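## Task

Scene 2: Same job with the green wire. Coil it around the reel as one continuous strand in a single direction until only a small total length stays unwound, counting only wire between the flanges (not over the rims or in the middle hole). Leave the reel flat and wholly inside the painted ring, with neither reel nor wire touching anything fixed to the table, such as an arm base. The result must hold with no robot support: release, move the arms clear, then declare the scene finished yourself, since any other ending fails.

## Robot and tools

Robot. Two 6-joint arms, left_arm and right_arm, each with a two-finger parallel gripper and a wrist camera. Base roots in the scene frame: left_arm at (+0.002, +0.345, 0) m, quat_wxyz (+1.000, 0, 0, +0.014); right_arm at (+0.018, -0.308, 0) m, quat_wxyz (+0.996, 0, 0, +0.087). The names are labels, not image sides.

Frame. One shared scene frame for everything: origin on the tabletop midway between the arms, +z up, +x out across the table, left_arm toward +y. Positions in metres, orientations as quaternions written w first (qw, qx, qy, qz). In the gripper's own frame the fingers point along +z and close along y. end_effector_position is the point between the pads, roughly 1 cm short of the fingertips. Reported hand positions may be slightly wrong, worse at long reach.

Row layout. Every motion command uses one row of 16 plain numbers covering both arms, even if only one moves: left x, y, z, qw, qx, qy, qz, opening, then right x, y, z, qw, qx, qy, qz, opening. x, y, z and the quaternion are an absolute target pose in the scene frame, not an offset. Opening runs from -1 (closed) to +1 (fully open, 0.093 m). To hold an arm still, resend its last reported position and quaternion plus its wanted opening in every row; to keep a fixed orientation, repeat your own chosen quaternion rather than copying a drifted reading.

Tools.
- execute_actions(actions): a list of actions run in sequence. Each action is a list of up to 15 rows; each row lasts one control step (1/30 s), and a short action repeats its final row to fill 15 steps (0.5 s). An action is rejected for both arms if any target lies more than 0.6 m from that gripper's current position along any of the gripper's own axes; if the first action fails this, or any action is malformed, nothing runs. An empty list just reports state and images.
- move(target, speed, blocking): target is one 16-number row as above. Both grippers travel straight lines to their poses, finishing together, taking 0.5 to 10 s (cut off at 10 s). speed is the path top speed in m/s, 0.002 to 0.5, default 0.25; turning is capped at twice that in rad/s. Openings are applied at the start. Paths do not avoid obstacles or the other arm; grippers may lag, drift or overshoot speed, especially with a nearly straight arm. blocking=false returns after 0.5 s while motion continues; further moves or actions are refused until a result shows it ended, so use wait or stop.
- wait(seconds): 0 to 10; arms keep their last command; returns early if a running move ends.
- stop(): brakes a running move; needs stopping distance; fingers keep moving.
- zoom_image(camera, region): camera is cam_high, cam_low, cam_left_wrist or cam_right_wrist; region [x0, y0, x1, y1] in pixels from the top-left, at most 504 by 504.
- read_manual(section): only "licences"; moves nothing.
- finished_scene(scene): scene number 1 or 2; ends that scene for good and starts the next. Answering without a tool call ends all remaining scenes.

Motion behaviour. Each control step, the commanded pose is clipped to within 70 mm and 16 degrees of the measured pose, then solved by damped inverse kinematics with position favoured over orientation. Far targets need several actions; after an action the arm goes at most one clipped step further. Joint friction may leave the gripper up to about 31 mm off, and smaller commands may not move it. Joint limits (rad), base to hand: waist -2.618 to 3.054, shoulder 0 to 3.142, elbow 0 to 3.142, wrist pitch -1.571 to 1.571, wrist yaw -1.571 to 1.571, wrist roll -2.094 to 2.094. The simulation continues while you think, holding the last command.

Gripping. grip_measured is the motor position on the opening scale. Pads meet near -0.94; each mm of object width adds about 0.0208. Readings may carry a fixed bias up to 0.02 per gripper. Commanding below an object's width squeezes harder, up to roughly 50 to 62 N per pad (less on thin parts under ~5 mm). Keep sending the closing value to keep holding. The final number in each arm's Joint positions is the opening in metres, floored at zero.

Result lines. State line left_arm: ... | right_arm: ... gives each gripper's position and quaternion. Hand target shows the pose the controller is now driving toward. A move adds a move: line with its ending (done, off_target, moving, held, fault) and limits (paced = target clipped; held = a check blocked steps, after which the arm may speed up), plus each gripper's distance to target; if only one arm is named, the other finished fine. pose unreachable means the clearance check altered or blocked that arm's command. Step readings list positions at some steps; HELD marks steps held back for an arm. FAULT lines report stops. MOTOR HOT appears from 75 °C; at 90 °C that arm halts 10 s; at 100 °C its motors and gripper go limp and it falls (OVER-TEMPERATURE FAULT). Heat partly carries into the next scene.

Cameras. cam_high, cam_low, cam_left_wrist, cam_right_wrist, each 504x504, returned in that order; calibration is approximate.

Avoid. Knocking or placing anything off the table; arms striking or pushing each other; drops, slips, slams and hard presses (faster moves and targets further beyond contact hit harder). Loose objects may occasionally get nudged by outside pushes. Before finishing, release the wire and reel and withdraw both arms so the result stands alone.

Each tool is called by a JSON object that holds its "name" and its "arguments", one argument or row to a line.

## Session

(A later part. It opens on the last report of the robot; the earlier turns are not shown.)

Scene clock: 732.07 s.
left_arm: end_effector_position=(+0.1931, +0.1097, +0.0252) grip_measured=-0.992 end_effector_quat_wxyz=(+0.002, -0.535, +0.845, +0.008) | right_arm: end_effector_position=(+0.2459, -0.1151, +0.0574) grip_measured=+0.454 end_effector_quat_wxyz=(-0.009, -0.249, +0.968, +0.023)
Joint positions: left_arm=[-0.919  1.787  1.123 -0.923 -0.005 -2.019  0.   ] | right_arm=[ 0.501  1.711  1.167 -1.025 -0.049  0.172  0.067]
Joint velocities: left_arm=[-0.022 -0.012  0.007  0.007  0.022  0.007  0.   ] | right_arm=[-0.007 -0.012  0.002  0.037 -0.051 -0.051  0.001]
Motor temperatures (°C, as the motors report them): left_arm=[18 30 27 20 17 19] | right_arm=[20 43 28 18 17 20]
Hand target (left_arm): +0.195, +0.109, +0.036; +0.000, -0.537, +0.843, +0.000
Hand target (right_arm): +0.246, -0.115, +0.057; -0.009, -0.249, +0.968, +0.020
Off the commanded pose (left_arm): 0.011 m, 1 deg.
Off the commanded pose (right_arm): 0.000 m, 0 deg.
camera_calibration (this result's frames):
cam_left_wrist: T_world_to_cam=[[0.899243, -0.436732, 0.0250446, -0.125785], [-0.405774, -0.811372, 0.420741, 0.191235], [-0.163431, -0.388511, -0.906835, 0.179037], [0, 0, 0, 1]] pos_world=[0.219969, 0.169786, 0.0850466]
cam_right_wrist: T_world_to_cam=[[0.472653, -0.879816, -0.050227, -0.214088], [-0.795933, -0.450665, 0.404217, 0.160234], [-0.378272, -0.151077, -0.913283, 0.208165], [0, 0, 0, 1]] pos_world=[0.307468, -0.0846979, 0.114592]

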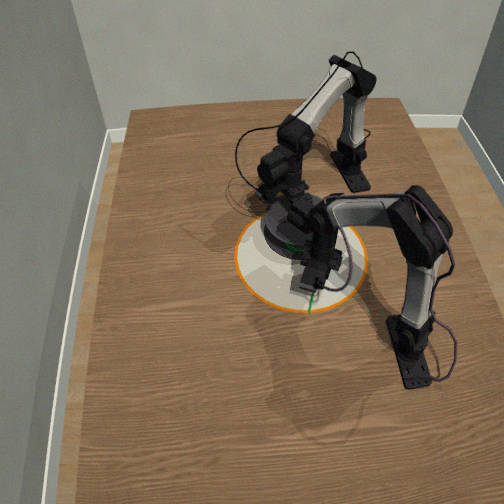

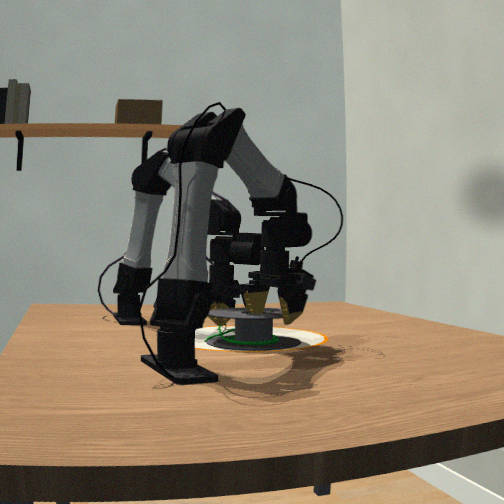

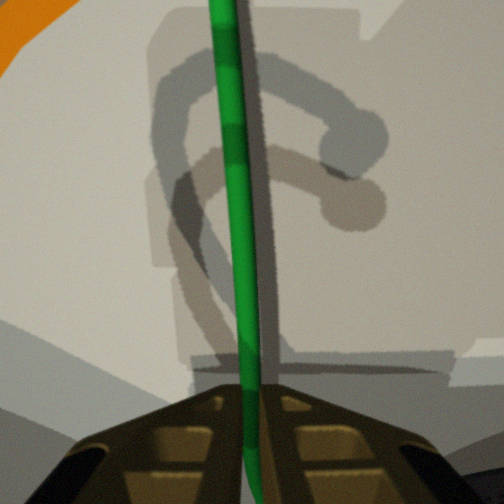

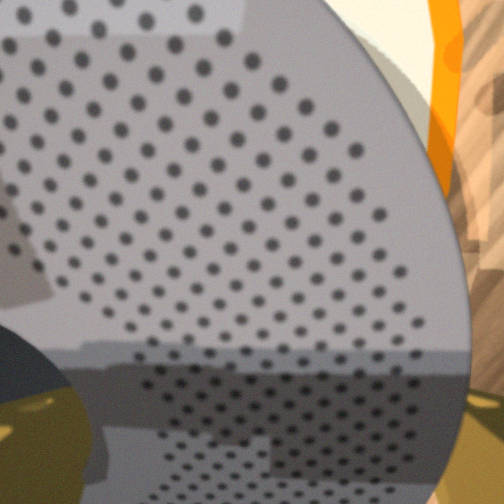

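{"name": "move", "arguments": {
  "target": [0.193,0.11,0.037,0,-0.423,-0.906,0,-1.0,0.2459,-0.1151,0.057,-0.009,-0.249,0.968,0.02,0.28],
  "speed": 0.3
}}

Scene clock: 738.83 s.
left_arm: end_effector_position=(+0.1931, +0.1097, +0.0252) grip_measured=-0.992 end_effector_quat_wxyz=(-0.006, +0.420, +0.907, +0.006) | right_arm: end_effector_position=(+0.2459, -0.1151, +0.0574) grip_measured=+0.454 end_effector_quat_wxyz=(-0.009, -0.249, +0.968, +0.023)
Joint positions: left_arm=[-0.919  1.787  1.123 -0.923 -0.005 -0.024  0.   ] | right_arm=[ 0.501  1.711  1.167 -1.025 -0.05   0.172  0.067]
Joint velocities: left_arm=[-0.007  0.007 -0.012 -0.066  0.007 -0.037  0.   ] | right_arm=[-0.007 -0.002  0.007 -0.081 -0.081 -0.007  0.   ]
Motor temperatures (°C, as the motors report them): left_arm=[18 31 27 20 17 19] | right_arm=[20 42 28 18 17 20]
Hand target (left_arm): +0.193, +0.110, +0.037; +0.000, +0.423, +0.906, +0.000
Hand target (right_arm): +0.246, -0.115, +0.057; -0.009, -0.249, +0.968, +0.020
Off the commanded pose (left_arm): 0.012 m, 1 deg.
Off the commanded pose (right_arm): 0.000 m, 0 deg.
move: off_target (left_arm)
camera_calibration (this result's frames):
cam_left_wrist: T_world_to_cam=[[-0.767481, -0.640258, 0.0322946, 0.218253], [-0.562491, 0.696716, 0.445187, 0.0553924], [-0.307535, 0.323507, -0.894855, 0.128431], [0, 0, 0, 1]] pos_world=[0.23816, 0.0595973, 0.0832184]
cam_right_wrist: T_world_to_cam=[[0.472641, -0.879801, -0.0506017, -0.213999], [-0.795836, -0.450786, 0.404272, 0.160182], [-0.37849, -0.150805, -0.913238, 0.208243], [0, 0, 0, 1]] pos_world=[0.307441, -0.0846649, 0.114589]

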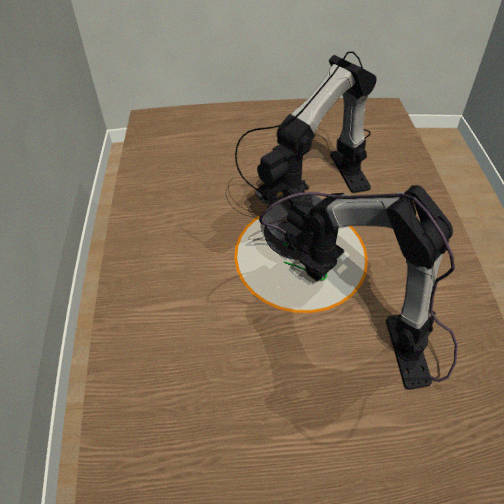

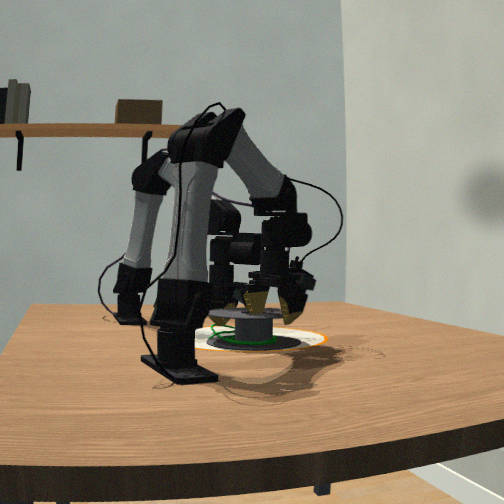

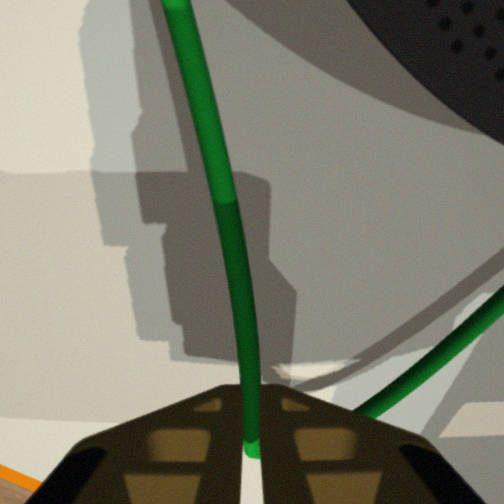

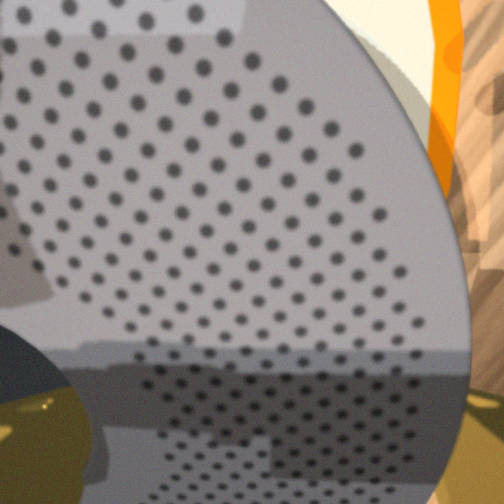

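{"name": "move", "arguments": {
  "target": [0.193,0.11,0.037,0,-0.69,-0.724,0,-1.0,0.2459,-0.1151,0.057,-0.009,-0.249,0.968,0.02,0.28],
  "speed": 0.3
}}

Scene clock: 741.23 s.
left_arm: end_effector_position=(+0.1931, +0.1097, +0.0252) grip_measured=-0.992 end_effector_quat_wxyz=(-0.008, +0.688, +0.726, +0.003) | right_arm: end_effector_position=(+0.2459, -0.1151, +0.0574) grip_measured=+0.454 end_effector_quat_wxyz=(-0.009, -0.249, +0.968, +0.023)
Joint positions: left_arm=[-0.919  1.787  1.123 -0.923 -0.005  0.625  0.   ] | right_arm=[ 0.501  1.711  1.167 -1.025 -0.05   0.172  0.067]
Joint velocities: left_arm=[ 0.002 -0.002  0.012 -0.051  0.022 -0.037  0.   ] | right_arm=[ 0.007  0.002  0.002 -0.095 -0.11   0.081 -0.   ]
Motor temperatures (°C, as the motors report them): left_arm=[18 32 27 20 17 19] | right_arm=[20 42 28 18 17 20]
Hand target (left_arm): +0.193, +0.110, +0.037; +0.000, +0.690, +0.724, +0.000
Hand target (right_arm): +0.246, -0.115, +0.057; -0.009, -0.249, +0.968, +0.020
Off the commanded pose (left_arm): 0.012 m, 1 deg.
Off the commanded pose (right_arm): 0.000 m, 0 deg.
move: off_target (left_arm)
camera_calibration (this result's frames):
cam_left_wrist: T_world_to_cam=[[-0.998015, -0.0460193, 0.042982, 0.197296], [-0.0221226, 0.895307, 0.4449, -0.0707518], [-0.058956, 0.443066, -0.894548, 0.067296], [0, 0, 0, 1]] pos_world=[0.199307, 0.0426074, 0.0831968]
cam_right_wrist: T_world_to_cam=[[0.472641, -0.879801, -0.0506017, -0.213999], [-0.795836, -0.450786, 0.404272, 0.160182], [-0.37849, -0.150805, -0.913238, 0.208243], [0, 0, 0, 1]] pos_world=[0.307441, -0.0846649, 0.114589]

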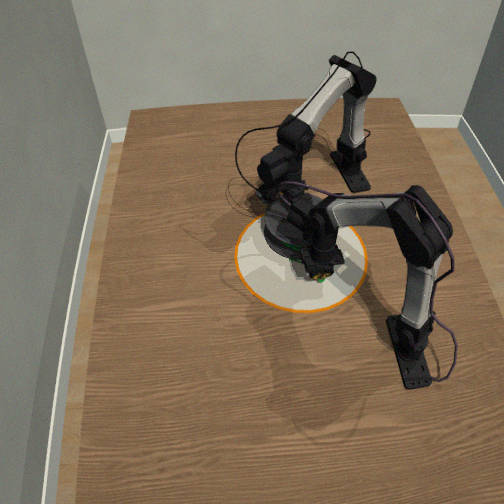

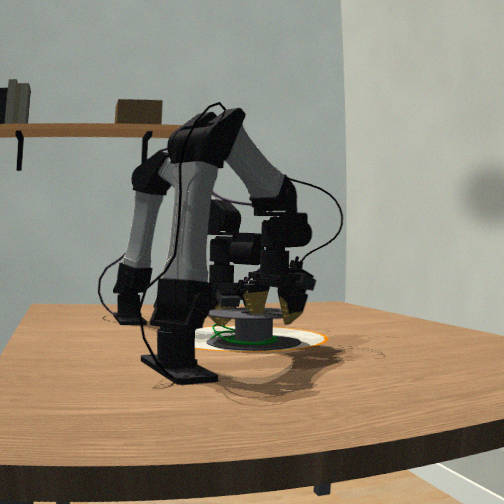

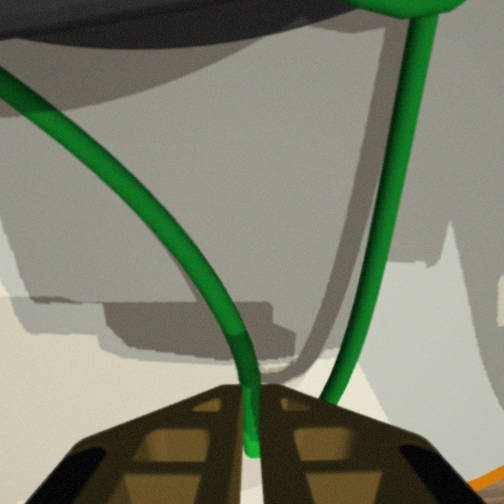

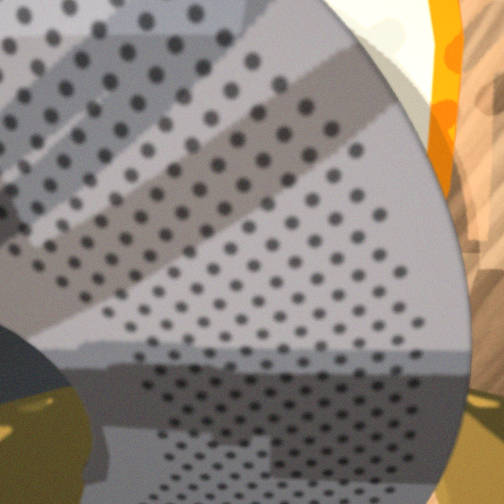

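{"name": "move", "arguments": {
  "target": [0.193,0.11,0.037,0,-0.174,-0.985,0,-1.0,0.2459,-0.1151,0.057,-0.009,-0.249,0.968,0.02,0.28],
  "speed": 0.3
}}

{"name": "move", "arguments": {
  "target": [0.193,0.11,0.03,0,-0.174,-0.985,0,-0.5,0.2459,-0.1151,0.057,-0.009,-0.249,0.968,0.02,0.28],
  "speed": 0.2
}}

Scene clock: 744.60 s.
left_arm: end_effector_position=(+0.1916, +0.1116, +0.0252) grip_measured=-0.992 end_effector_quat_wxyz=(-0.008, +0.180, +0.984, +0.010) | right_arm: end_effector_position=(+0.2459, -0.1151, +0.0574) grip_measured=+0.454 end_effector_quat_wxyz=(-0.009, -0.249, +0.968, +0.023)
Joint positions: left_arm=[-0.919  1.787  1.123 -0.932 -0.005 -0.53   0.   ] | right_arm=[ 0.501  1.711  1.167 -1.025 -0.05   0.172  0.067]
Joint velocities: left_arm=[-0.017 -0.002  0.002  0.022 -0.051 -0.11   0.   ] | right_arm=[ 0.002 -0.012  0.002 -0.037  0.022  0.007  0.001]
Motor temperatures (°C, as the motors report them): left_arm=[18 32 27 20 17 19] | right_arm=[20 42 28 18 17 20]
Hand target (left_arm): +0.193, +0.110, +0.037; -0.000, +0.174, +0.985, -0.000
Hand target (right_arm): +0.246, -0.115, +0.057; -0.009, -0.249, +0.968, +0.020
Off the commanded pose (left_arm): 0.012 m, 2 deg.
Off the commanded pose (right_arm): 0.000 m, 0 deg.
move: off_target (left_arm)
camera_calibration (this result's frames):
cam_left_wrist: T_world_to_cam=[[-0.361254, -0.932247, 0.0202771, 0.173341], [-0.829833, 0.331334, 0.448994, 0.145127], [-0.425292, 0.145375, -0.893305, 0.169812], [0, 0, 0, 1]] pos_world=[0.255271, 0.0888249, 0.0830176]
cam_right_wrist: T_world_to_cam=[[0.472641, -0.879801, -0.0506017, -0.213999], [-0.795836, -0.450786, 0.404272, 0.160182], [-0.37849, -0.150805, -0.913238, 0.208243], [0, 0, 0, 1]] pos_world=[0.307441, -0.0846649, 0.114589]

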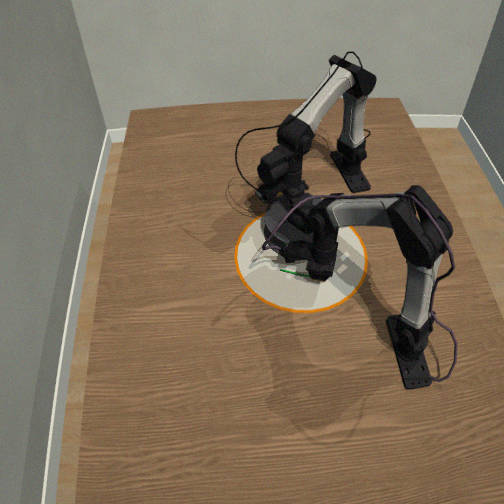

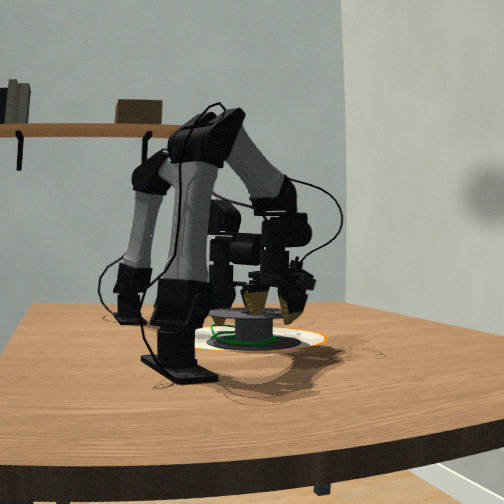

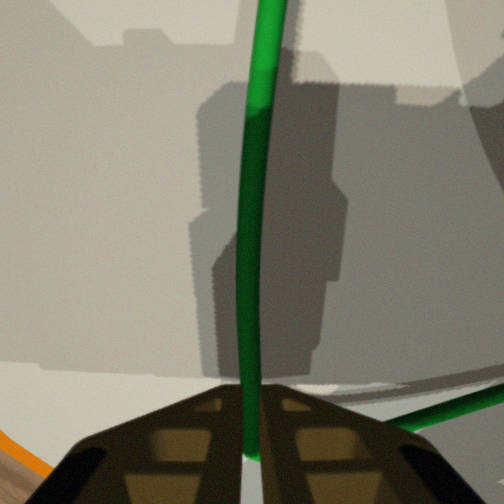

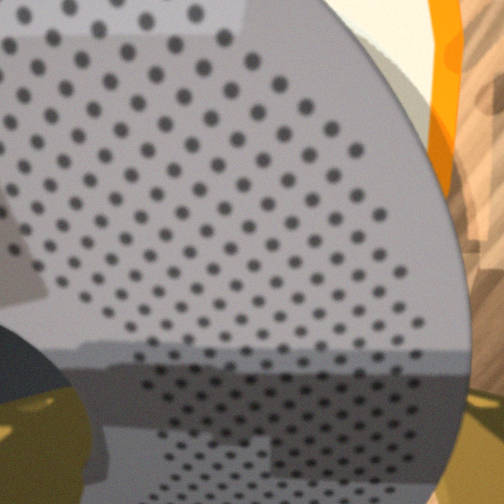

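Scene clock: 745.30 s.
left_arm: end_effector_position=(+0.1916, +0.1116, +0.0252) grip_measured=-0.502 end_effector_quat_wxyz=(-0.008, +0.178, +0.984, +0.010) | right_arm: end_effector_position=(+0.2459, -0.1151, +0.0574) grip_measured=+0.454 end_effector_quat_wxyz=(-0.009, -0.249, +0.968, +0.023)
Joint positions: left_arm=[-0.919  1.787  1.123 -0.932 -0.005 -0.533  0.021] | right_arm=[ 0.501  1.711  1.167 -1.025 -0.05   0.172  0.067]
Joint velocities: left_arm=[-0.022  0.002 -0.012  0.022  0.007  0.037  0.   ] | right_arm=[-0.007 -0.007 -0.007 -0.022 -0.022  0.022  0.   ]
Motor temperatures (°C, as the motors report them): left_arm=[18 32 27 20 17 19] | right_arm=[20 42 28 18 17 20]
Hand target (left_arm): +0.193, +0.110, +0.030; -0.000, +0.174, +0.985, +0.000
Hand target (right_arm): +0.246, -0.115, +0.057; -0.009, -0.249, +0.968, +0.020
Off the commanded pose (left_arm): 0.005 m, 2 deg.
Off the commanded pose (right_arm): 0.000 m, 0 deg.
move: done
camera_calibration (this result's frames):
cam_left_wrist: T_world_to_cam=[[-0.35841, -0.933345, 0.020216, 0.17292], [-0.830871, 0.328784, 0.448948, 0.145612], [-0.42567, 0.144111, -0.893329, 0.170026], [0, 0, 0, 1]] pos_world=[0.255336, 0.089017, 0.0830213]
cam_right_wrist: T_world_to_cam=[[0.472641, -0.879801, -0.0506017, -0.213999], [-0.795836, -0.450786, 0.404272, 0.160182], [-0.37849, -0.150805, -0.913238, 0.208243], [0, 0, 0, 1]] pos_world=[0.307441, -0.0846649, 0.114589]

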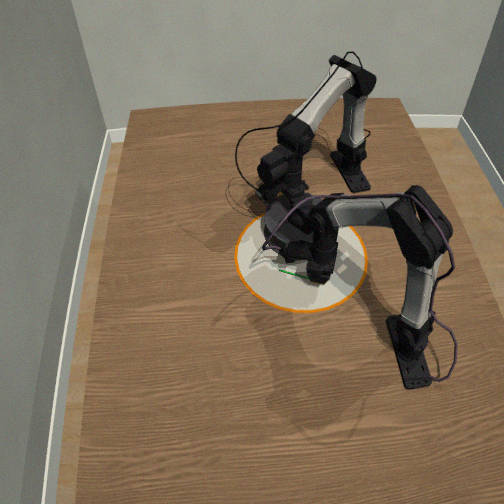

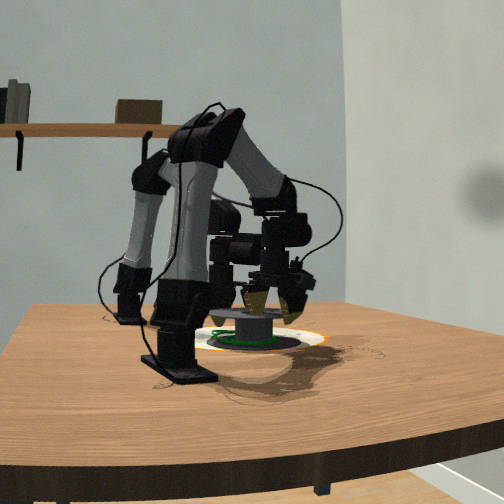

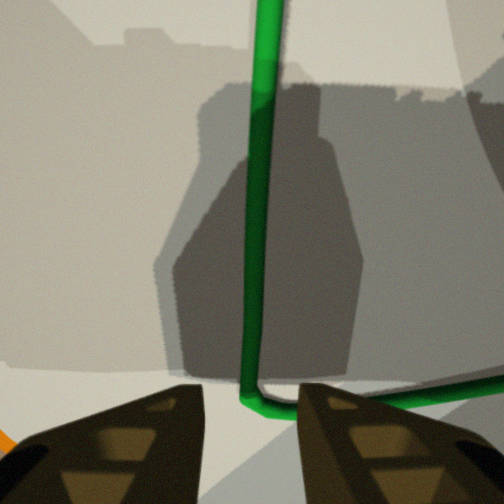

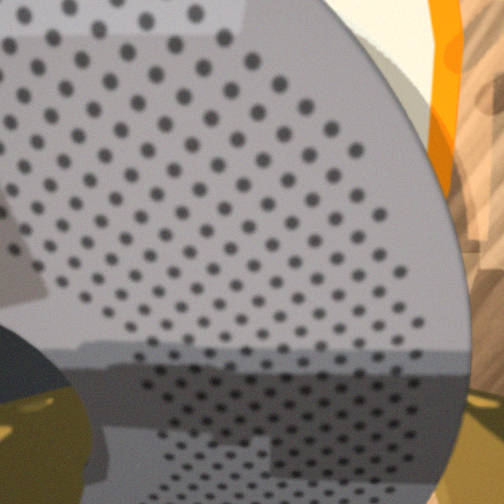

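{"name": "move", "arguments": {
  "target": [0.185,0.125,0.11,0,-0.174,-0.985,0,0.2,0.2459,-0.1151,0.057,-0.009,-0.249,0.968,0.02,0.28],
  "speed": 0.2
}}

Scene clock: 746.77 s.
left_arm: end_effector_position=(+0.1842, +0.1237, +0.1017) grip_measured=+0.198 end_effector_quat_wxyz=(-0.002, +0.176, +0.984, +0.005) | right_arm: end_effector_position=(+0.2459, -0.1151, +0.0574) grip_measured=+0.454 end_effector_quat_wxyz=(-0.009, -0.249, +0.968, +0.023)
Joint positions: left_arm=[-0.912  1.642  1.271 -1.211 -0.005 -0.531  0.055] | right_arm=[ 0.501  1.711  1.167 -1.025 -0.05   0.172  0.067]
Joint velocities: left_arm=[-0.022 -0.012 -0.002  0.037  0.007  0.081 -0.   ] | right_arm=[-0.002 -0.007 -0.007  0.007  0.007 -0.095 -0.   ]
Motor temperatures (°C, as the motors report them): left_arm=[18 32 27 20 17 19] | right_arm=[20 42 28 18 17 20]
Hand target (left_arm): +0.185, +0.125, +0.109; +0.000, +0.174, +0.985, -0.000
Hand target (right_arm): +0.246, -0.115, +0.057; -0.009, -0.249, +0.968, +0.020
Off the commanded pose (left_arm): 0.008 m, 1 deg.
Off the commanded pose (right_arm): 0.000 m, 0 deg.
move: done
camera_calibration (this result's frames):
cam_left_wrist: T_world_to_cam=[[-0.354365, -0.934692, 0.0278665, 0.17865], [-0.836631, 0.330217, 0.437042, 0.103252], [-0.417701, 0.131558, -0.89901, 0.234163], [0, 0, 0, 1]] pos_world=[0.247501, 0.102081, 0.160411]
cam_right_wrist: T_world_to_cam=[[0.472641, -0.879801, -0.0506017, -0.213999], [-0.795836, -0.450786, 0.404272, 0.160182], [-0.37849, -0.150805, -0.913238, 0.208243], [0, 0, 0, 1]] pos_world=[0.307441, -0.0846649, 0.114589]

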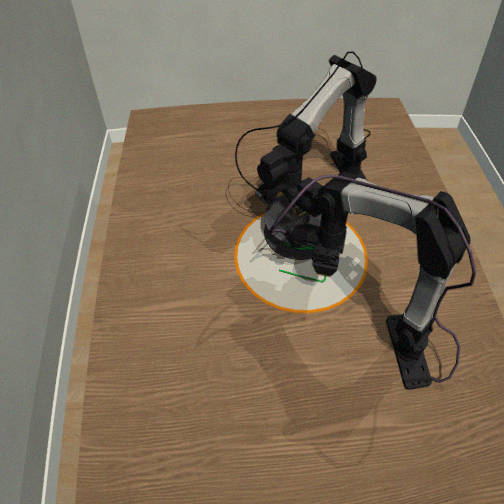

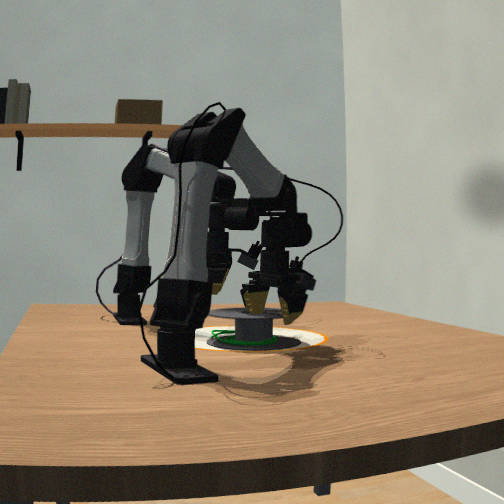

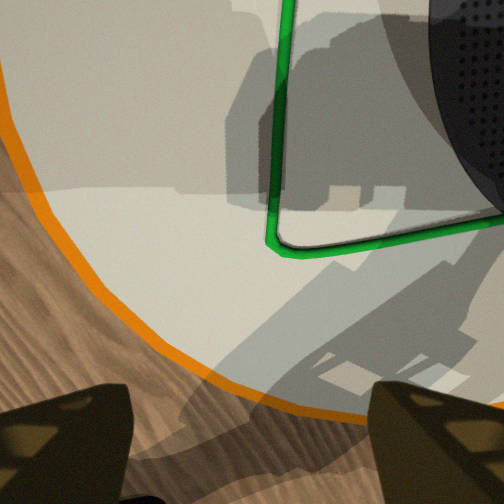

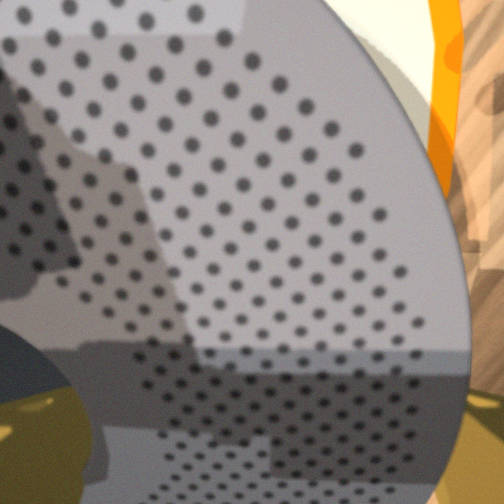

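{"name": "move", "arguments": {
  "target": [0.175,0.13,0.09,0.278,0.708,0.534,-0.369,-0.3,0.2459,-0.1151,0.057,-0.009,-0.249,0.968,0.02,0.28],
  "speed": 0.3
}}

Scene clock: 755.70 s.
left_arm: end_effector_position=(+0.1720, +0.1296, +0.0894) grip_measured=-0.298 end_effector_quat_wxyz=(+0.281, +0.713, +0.531, -0.361) | right_arm: end_effector_position=(+0.2459, -0.1151, +0.0574) grip_measured=+0.454 end_effector_quat_wxyz=(-0.009, -0.249, +0.968, +0.023)
Joint positions: left_arm=[-0.41   1.442  0.729 -0.7    0.942  1.399  0.031] | right_arm=[ 0.501  1.711  1.167 -1.025 -0.05   0.172  0.067]
Joint velocities: left_arm=[-0.017 -0.017  0.022 -0.051 -0.037 -0.066  0.   ] | right_arm=[-0.002 -0.012 -0.007 -0.066 -0.051  0.022  0.   ]
Motor temperatures (°C, as the motors report them): left_arm=[18 32 28 20 17 19] | right_arm=[20 41 28 18 17 20]
Hand target (left_arm): +0.175, +0.129, +0.091; +0.279, +0.708, +0.533, -0.369
Hand target (right_arm): +0.246, -0.115, +0.057; -0.009, -0.249, +0.968, +0.020
Off the commanded pose (left_arm): 0.003 m, 1 deg.
Off the commanded pose (right_arm): 0.000 m, 0 deg.
move: done
camera_calibration (this result's frames):
cam_left_wrist: T_world_to_cam=[[-0.950133, 0.311831, -0.00303126, 0.123906], [0.274373, 0.831301, -0.483381, -0.0772797], [-0.148213, -0.460108, -0.875405, 0.245389], [0, 0, 0, 1]] pos_world=[0.1753, 0.138511, 0.177835]
cam_right_wrist: T_world_to_cam=[[0.472641, -0.879801, -0.0506017, -0.213999], [-0.795836, -0.450786, 0.404272, 0.160182], [-0.37849, -0.150805, -0.913238, 0.208243], [0, 0, 0, 1]] pos_world=[0.307441, -0.0846649, 0.114589]

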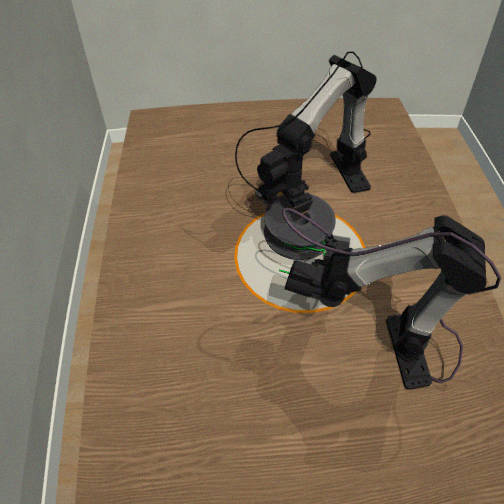

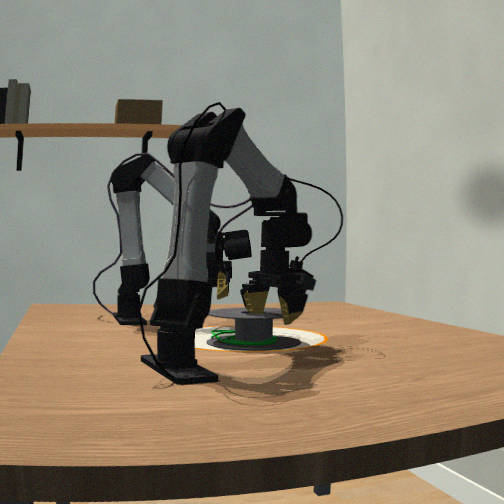

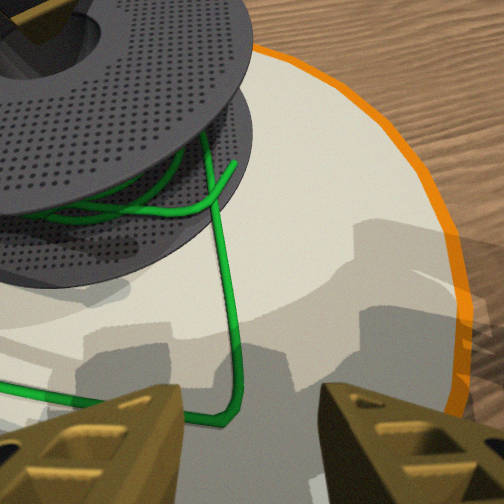

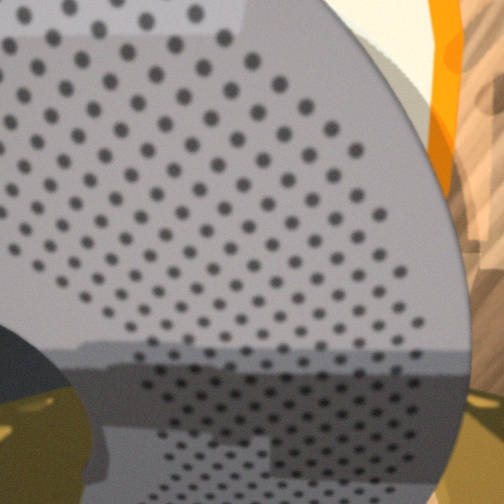

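{"name": "move", "arguments": {
  "target": [0.171,0.092,0.04,0.278,0.708,0.534,-0.369,-0.2,0.2459,-0.1151,0.057,-0.009,-0.249,0.968,0.02,0.28],
  "speed": 0.15
}}

Scene clock: 757.50 s.
left_arm: end_effector_position=(+0.1734, +0.0926, +0.0486) grip_measured=-0.202 end_effector_quat_wxyz=(+0.284, +0.708, +0.531, -0.370) | right_arm: end_effector_position=(+0.2459, -0.1151, +0.0574) grip_measured=+0.454 end_effector_quat_wxyz=(-0.009, -0.249, +0.968, +0.023)
Joint positions: left_arm=[-0.543  1.584  0.636 -0.285  0.929  1.169  0.036] | right_arm=[ 0.501  1.711  1.167 -1.025 -0.05   0.172  0.067]
Joint velocities: left_arm=[ 0.002 -0.002 -0.022  0.037  0.066 -0.081 -0.001] | right_arm=[ 0.007  0.012 -0.002  0.022  0.037 -0.022  0.   ]
Motor temperatures (°C, as the motors report them): left_arm=[18 31 28 20 17 19] | right_arm=[20 41 28 18 17 20]
Hand target (left_arm): +0.170, +0.093, +0.041; +0.277, +0.709, +0.534, -0.369
Hand target (right_arm): +0.246, -0.115, +0.057; -0.009, -0.249, +0.968, +0.020
Off the commanded pose (left_arm): 0.009 m, 1 deg.
Off the commanded pose (right_arm): 0.000 m, 0 deg.
move: done
camera_calibration (this result's frames):
cam_left_wrist: T_world_to_cam=[[-0.950701, 0.310078, 0.00442603, 0.136474], [0.266232, 0.82342, -0.5011, -0.0636284], [-0.159025, -0.475217, -0.865378, 0.195665], [0, 0, 0, 1]] pos_world=[0.177801, 0.103059, 0.136836]
cam_right_wrist: T_world_to_cam=[[0.472641, -0.879801, -0.0506017, -0.213999], [-0.795836, -0.450786, 0.404272, 0.160182], [-0.37849, -0.150805, -0.913238, 0.208243], [0, 0, 0, 1]] pos_world=[0.307441, -0.0846649, 0.114589]

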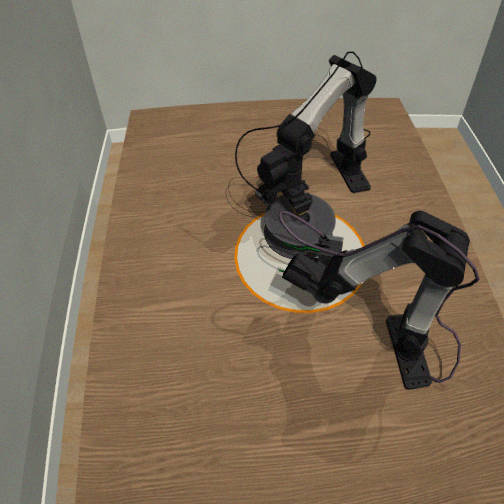

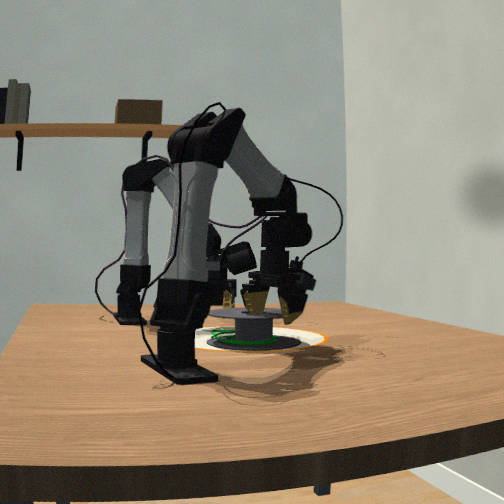

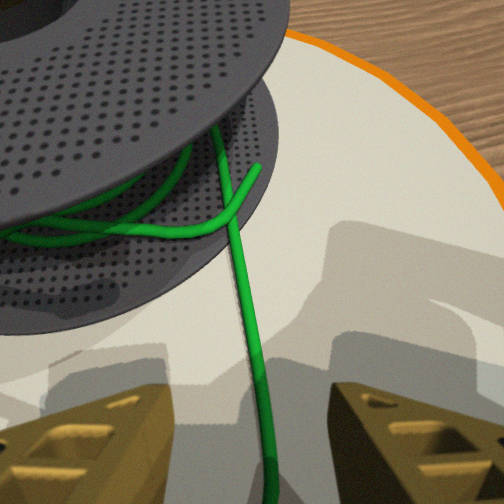

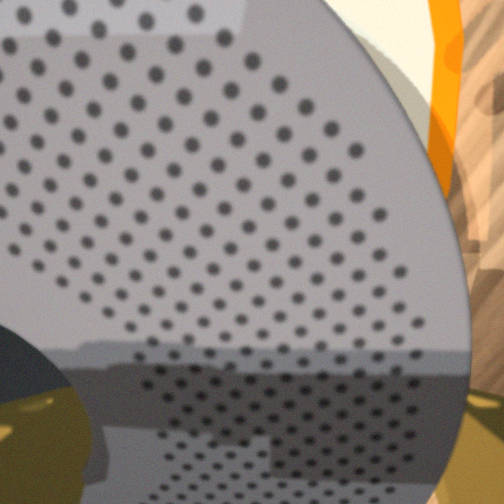

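{"name": "move", "arguments": {
  "target": [0.164,0.082,0.036,0.278,0.708,0.534,-0.369,-0.2,0.2459,-0.1151,0.057,-0.009,-0.249,0.968,0.02,0.28],
  "speed": 0.1
}}

Scene clock: 759.53 s.
left_arm: end_effector_position=(+0.1670, +0.0818, +0.0451) grip_measured=-0.202 end_effector_quat_wxyz=(+0.286, +0.708, +0.529, -0.370) | right_arm: end_effector_position=(+0.2459, -0.1151, +0.0574) grip_measured=+0.454 end_effector_quat_wxyz=(-0.009, -0.249, +0.968, +0.023)
Joint positions: left_arm=[-0.595  1.584  0.607 -0.188  0.911  1.089  0.036] | right_arm=[ 0.501  1.711  1.167 -1.025 -0.05   0.172  0.067]
Joint velocities: left_arm=[ 0.012 -0.012 -0.022 -0.022 -0.022 -0.037 -0.   ] | right_arm=[-0.002  0.007 -0.002  0.037  0.007 -0.081 -0.001]
Motor temperatures (°C, as the motors report them): left_arm=[18 31 28 20 17 19] | right_arm=[20 41 28 18 17 20]
Hand target (left_arm): +0.164, +0.083, +0.036; +0.277, +0.708, +0.534, -0.369
Hand target (right_arm): +0.246, -0.115, +0.057; -0.009, -0.249, +0.968, +0.020
Off the commanded pose (left_arm): 0.010 m, 1 deg.
Off the commanded pose (right_arm): 0.000 m, 0 deg.
move: done
camera_calibration (this result's frames):
cam_left_wrist: T_world_to_cam=[[-0.950585, 0.310464, 0.000287556, 0.133903], [0.268253, 0.821808, -0.502665, -0.0549622], [-0.156295, -0.477748, -0.864481, 0.186186], [0, 0, 0, 1]] pos_world=[0.17113, 0.0925467, 0.133289]
cam_right_wrist: T_world_to_cam=[[0.472641, -0.879801, -0.0506017, -0.213999], [-0.795836, -0.450786, 0.404272, 0.160182], [-0.37849, -0.150805, -0.913238, 0.208243], [0, 0, 0, 1]] pos_world=[0.307441, -0.0846649, 0.114589]

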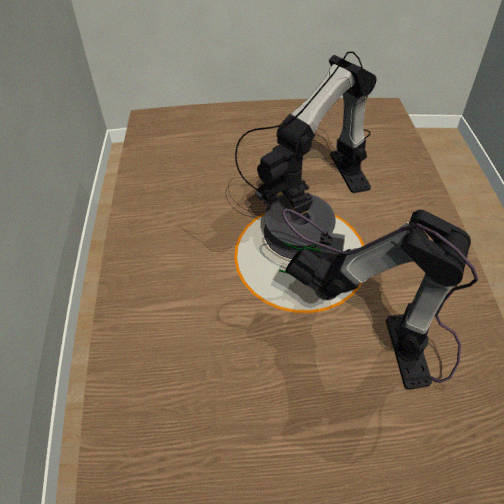

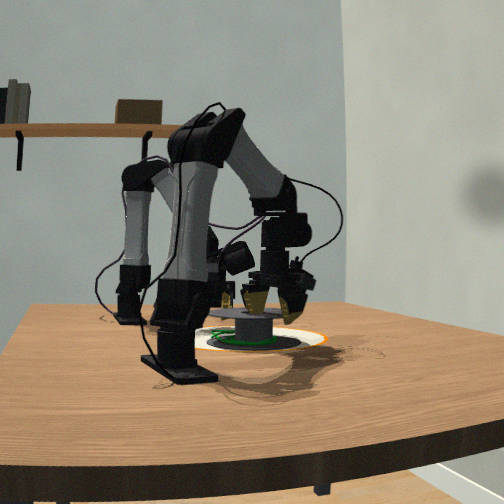

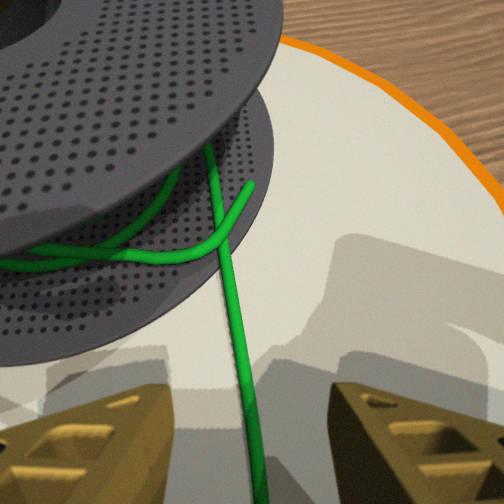

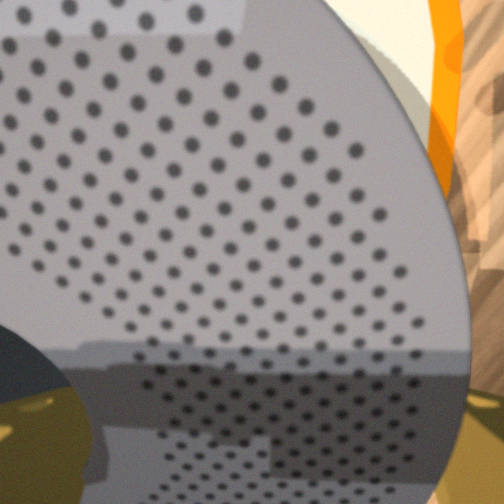

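Wire is about centred. Descend.

{"name": "move", "arguments": {
  "target": [0.164,0.08,0.004,0.278,0.708,0.534,-0.369,-0.4,0.2459,-0.1151,0.057,-0.009,-0.249,0.968,0.02,0.28],
  "speed": 0.08
}}

Scene clock: 760.60 s.
left_arm: end_effector_position=(+0.1659, +0.0799, +0.0143) grip_measured=-0.398 end_effector_quat_wxyz=(+0.282, +0.706, +0.531, -0.374) | right_arm: end_effector_position=(+0.2459, -0.1151, +0.0574) grip_measured=+0.454 end_effector_quat_wxyz=(-0.009, -0.249, +0.968, +0.023)
Joint positions: left_arm=[-0.602  1.707  0.562 -0.022  0.914  1.077  0.026] | right_arm=[ 0.501  1.711  1.167 -1.025 -0.05   0.172  0.067]
Joint velocities: left_arm=[-0.032  0.012  0.002 -0.037 -0.037 -0.022 -0.001] | right_arm=[ 0.002 -0.017 -0.022  0.037 -0.007 -0.022 -0.   ]
Motor temperatures (°C, as the motors report them): left_arm=[18 31 27 20 17 19] | right_arm=[20 41 28 18 17 20]
Hand target (left_arm): +0.164, +0.080, +0.005; +0.277, +0.708, +0.534, -0.369
Hand target (right_arm): +0.246, -0.115, +0.057; -0.009, -0.249, +0.968, +0.020
Off the commanded pose (left_arm): 0.010 m, 1 deg.
Off the commanded pose (right_arm): 0.000 m, 0 deg.
move: done
camera_calibration (this result's frames):
cam_left_wrist: T_world_to_cam=[[-0.950133, 0.311606, 0.0121894, 0.133158], [0.263101, 0.821992, -0.505081, -0.0676632], [-0.167406, -0.476687, -0.862986, 0.160185], [0, 0, 0, 1]] pos_world=[0.171136, 0.090484, 0.102439]
cam_right_wrist: T_world_to_cam=[[0.472641, -0.879801, -0.0506017, -0.213999], [-0.795836, -0.450786, 0.404272, 0.160182], [-0.37849, -0.150805, -0.913238, 0.208243], [0, 0, 0, 1]] pos_world=[0.307441, -0.0846649, 0.114589]

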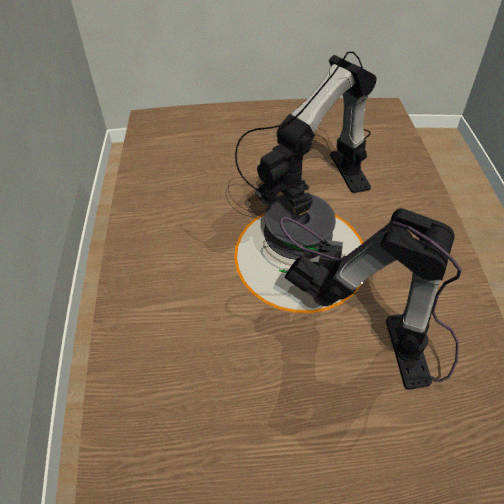

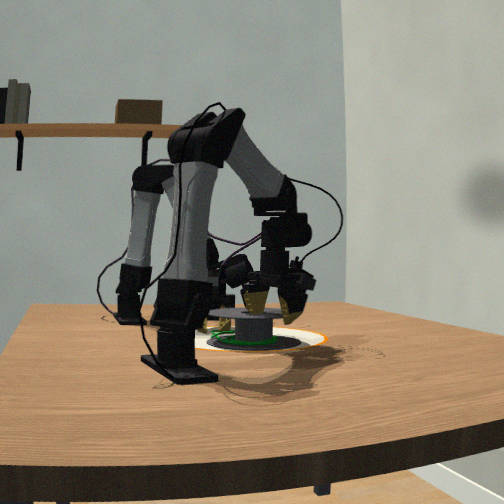

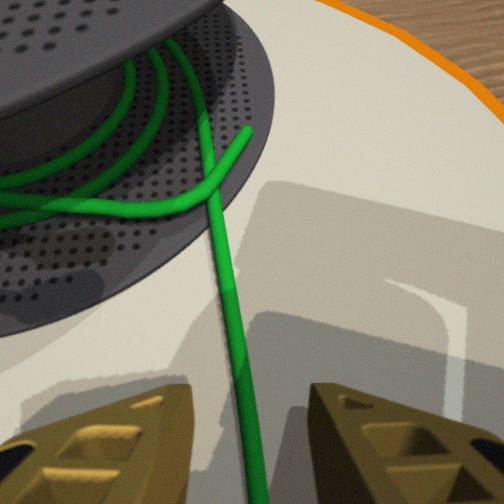

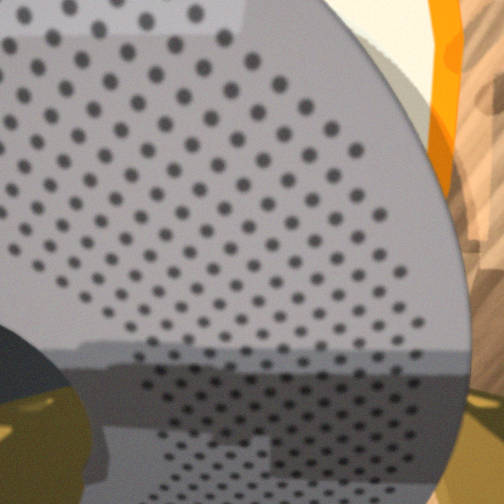

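{"name": "execute_actions", "arguments": {
  "actions": [
    [[0.164,0.08,0.003,0.278,0.708,0.534,-0.369,-0.7,0.2459,-0.1151,0.057,-0.009,-0.249,0.968,0.02,0.28]],
    [[0.164,0.08,0.003,0.278,0.708,0.534,-0.369,-1.0,0.2459,-0.1151,0.057,-0.009,-0.249,0.968,0.02,0.28]],
    [[0.164,0.08,0.02,0.278,0.708,0.534,-0.369,-1.0,0.2459,-0.1151,0.057,-0.009,-0.249,0.968,0.02,0.28]],
    [[0.164,0.08,0.032,0.278,0.708,0.534,-0.369,-1.0,0.2459,-0.1151,0.057,-0.009,-0.249,0.968,0.02,0.28]]
  ]
}}

Scene clock: 763.37 s.
left_arm: end_effector_position=(+0.1598, +0.0846, +0.0229) grip_measured=-0.993 end_effector_quat_wxyz=(+0.270, +0.704, +0.540, -0.375) | right_arm: end_effector_position=(+0.2459, -0.1151, +0.0574) grip_measured=+0.454 end_effector_quat_wxyz=(-0.009, -0.249, +0.968, +0.023)
Joint positions: left_arm=[-0.602  1.647  0.562 -0.105  0.906  1.071  0.   ] | right_arm=[ 0.501  1.711  1.167 -1.025 -0.05   0.172  0.067]
Joint velocities: left_arm=[-0.007  0.002  0.012 -0.007  0.051  0.007  0.   ] | right_arm=[-0.007  0.007 -0.002 -0.037 -0.022  0.037 -0.001]
Motor temperatures (°C, as the motors report them): left_arm=[18 31 27 20 17 19] | right_arm=[20 41 28 18 17 20]
Hand target (left_arm): +0.164, +0.080, +0.032; +0.278, +0.708, +0.534, -0.369
Hand target (right_arm): +0.246, -0.115, +0.057; -0.009, -0.249, +0.968, +0.020
Off the commanded pose (left_arm): 0.011 m, 1 deg.
Off the commanded pose (right_arm): 0.000 m, 0 deg.
Step readings (end_effector_position; steps 1 to 15: 1st action; 16 to 30: 2nd action; 31 to 45: 3rd action; 46 to 60: 4th action):
0: left_arm (+0.1685, +0.0787, +0.0149) | right_arm (+0.2459, -0.1151, +0.0574)
1: left_arm (+0.1686, +0.0786, +0.0149) | right_arm (+0.2459, -0.1151, +0.0574)
2: left_arm (+0.1688, +0.0785, +0.0150) | right_arm (+0.2459, -0.1151, +0.0574)
4: left_arm (+0.1693, +0.0783, +0.0151) | right_arm (+0.2459, -0.1151, +0.0574)
8: left_arm (+0.1696, +0.0782, +0.0152) | right_arm (+0.2459, -0.1151, +0.0574)
15: left_arm (+0.1698, +0.0781, +0.0152) | right_arm (+0.2459, -0.1151, +0.0574)
16: left_arm (+0.1698, +0.0781, +0.0152) | right_arm (+0.2459, -0.1151, +0.0574)
17: left_arm (+0.1698, +0.0781, +0.0152) | right_arm (+0.2459, -0.1151, +0.0574)
19: left_arm (+0.1698, +0.0781, +0.0152) | right_arm (+0.2459, -0.1151, +0.0574)
23: left_arm (+0.1698, +0.0781, +0.0152) | right_arm (+0.2459, -0.1151, +0.0574)
30: left_arm (+0.1698, +0.0781, +0.0152) | right_arm (+0.2459, -0.1151, +0.0574)
31: left_arm (+0.1693, +0.0784, +0.0152) | right_arm (+0.2459, -0.1151, +0.0574)
32: left_arm (+0.1686, +0.0788, +0.0155) | right_arm (+0.2459, -0.1151, +0.0574)
34: left_arm (+0.1675, +0.0796, +0.0159) | right_arm (+0.2459, -0.1151, +0.0574)
38: left_arm (+0.1658, +0.0807, +0.0154) | right_arm (+0.2459, -0.1151, +0.0574)
45: left_arm (+0.1655, +0.0809, +0.0153) | right_arm (+0.2459, -0.1151, +0.0574)
46: left_arm (+0.1651, +0.0813, +0.0161) | right_arm (+0.2459, -0.1151, +0.0574)
47: left_arm (+0.1641, +0.0820, +0.0181) | right_arm (+0.2459, -0.1151, +0.0574)
49: left_arm (+0.1635, +0.0821, +0.0227) | right_arm (+0.2459, -0.1151, +0.0574)
53: left_arm (+0.1618, +0.0833, +0.0239) | right_arm (+0.2459, -0.1151, +0.0574)
60: end_effector_position above
camera_calibration (this result's frames):
cam_left_wrist: T_world_to_cam=[[-0.951497, 0.305255, 0.038372, 0.125877], [0.247665, 0.833972, -0.493105, -0.0644101], [-0.182524, -0.459685, -0.869123, 0.170015], [0, 0, 0, 1]] pos_world=[0.166755, 0.093445, 0.111173]
cam_right_wrist: T_world_to_cam=[[0.472641, -0.879801, -0.0506017, -0.213999], [-0.795836, -0.450786, 0.404272, 0.160182], [-0.37849, -0.150805, -0.913238, 0.208243], [0, 0, 0, 1]] pos_world=[0.307441, -0.0846649, 0.114589]

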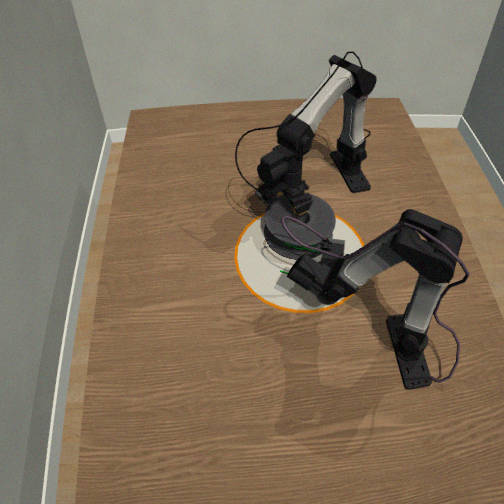

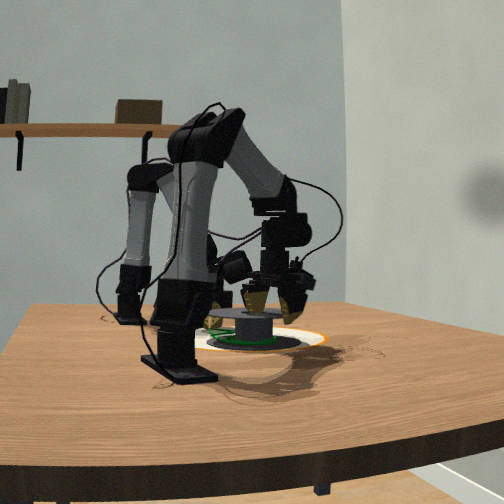

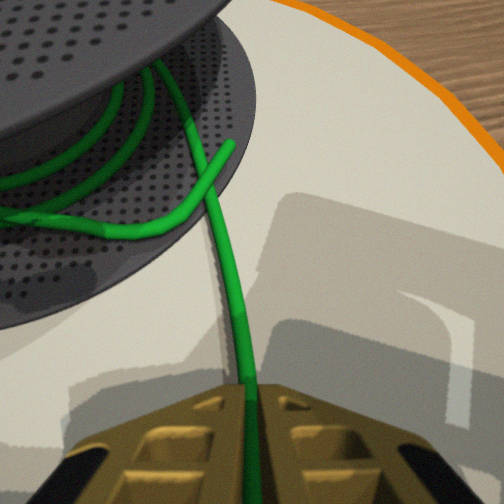

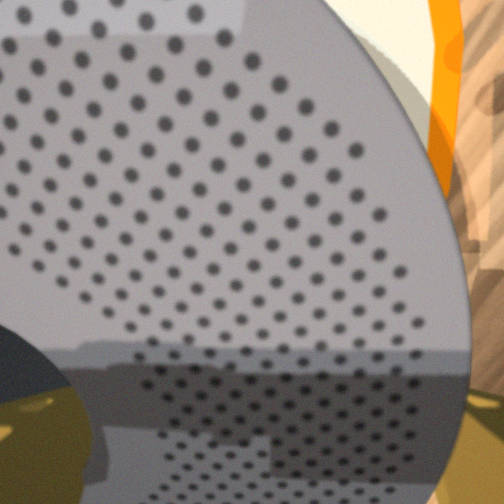

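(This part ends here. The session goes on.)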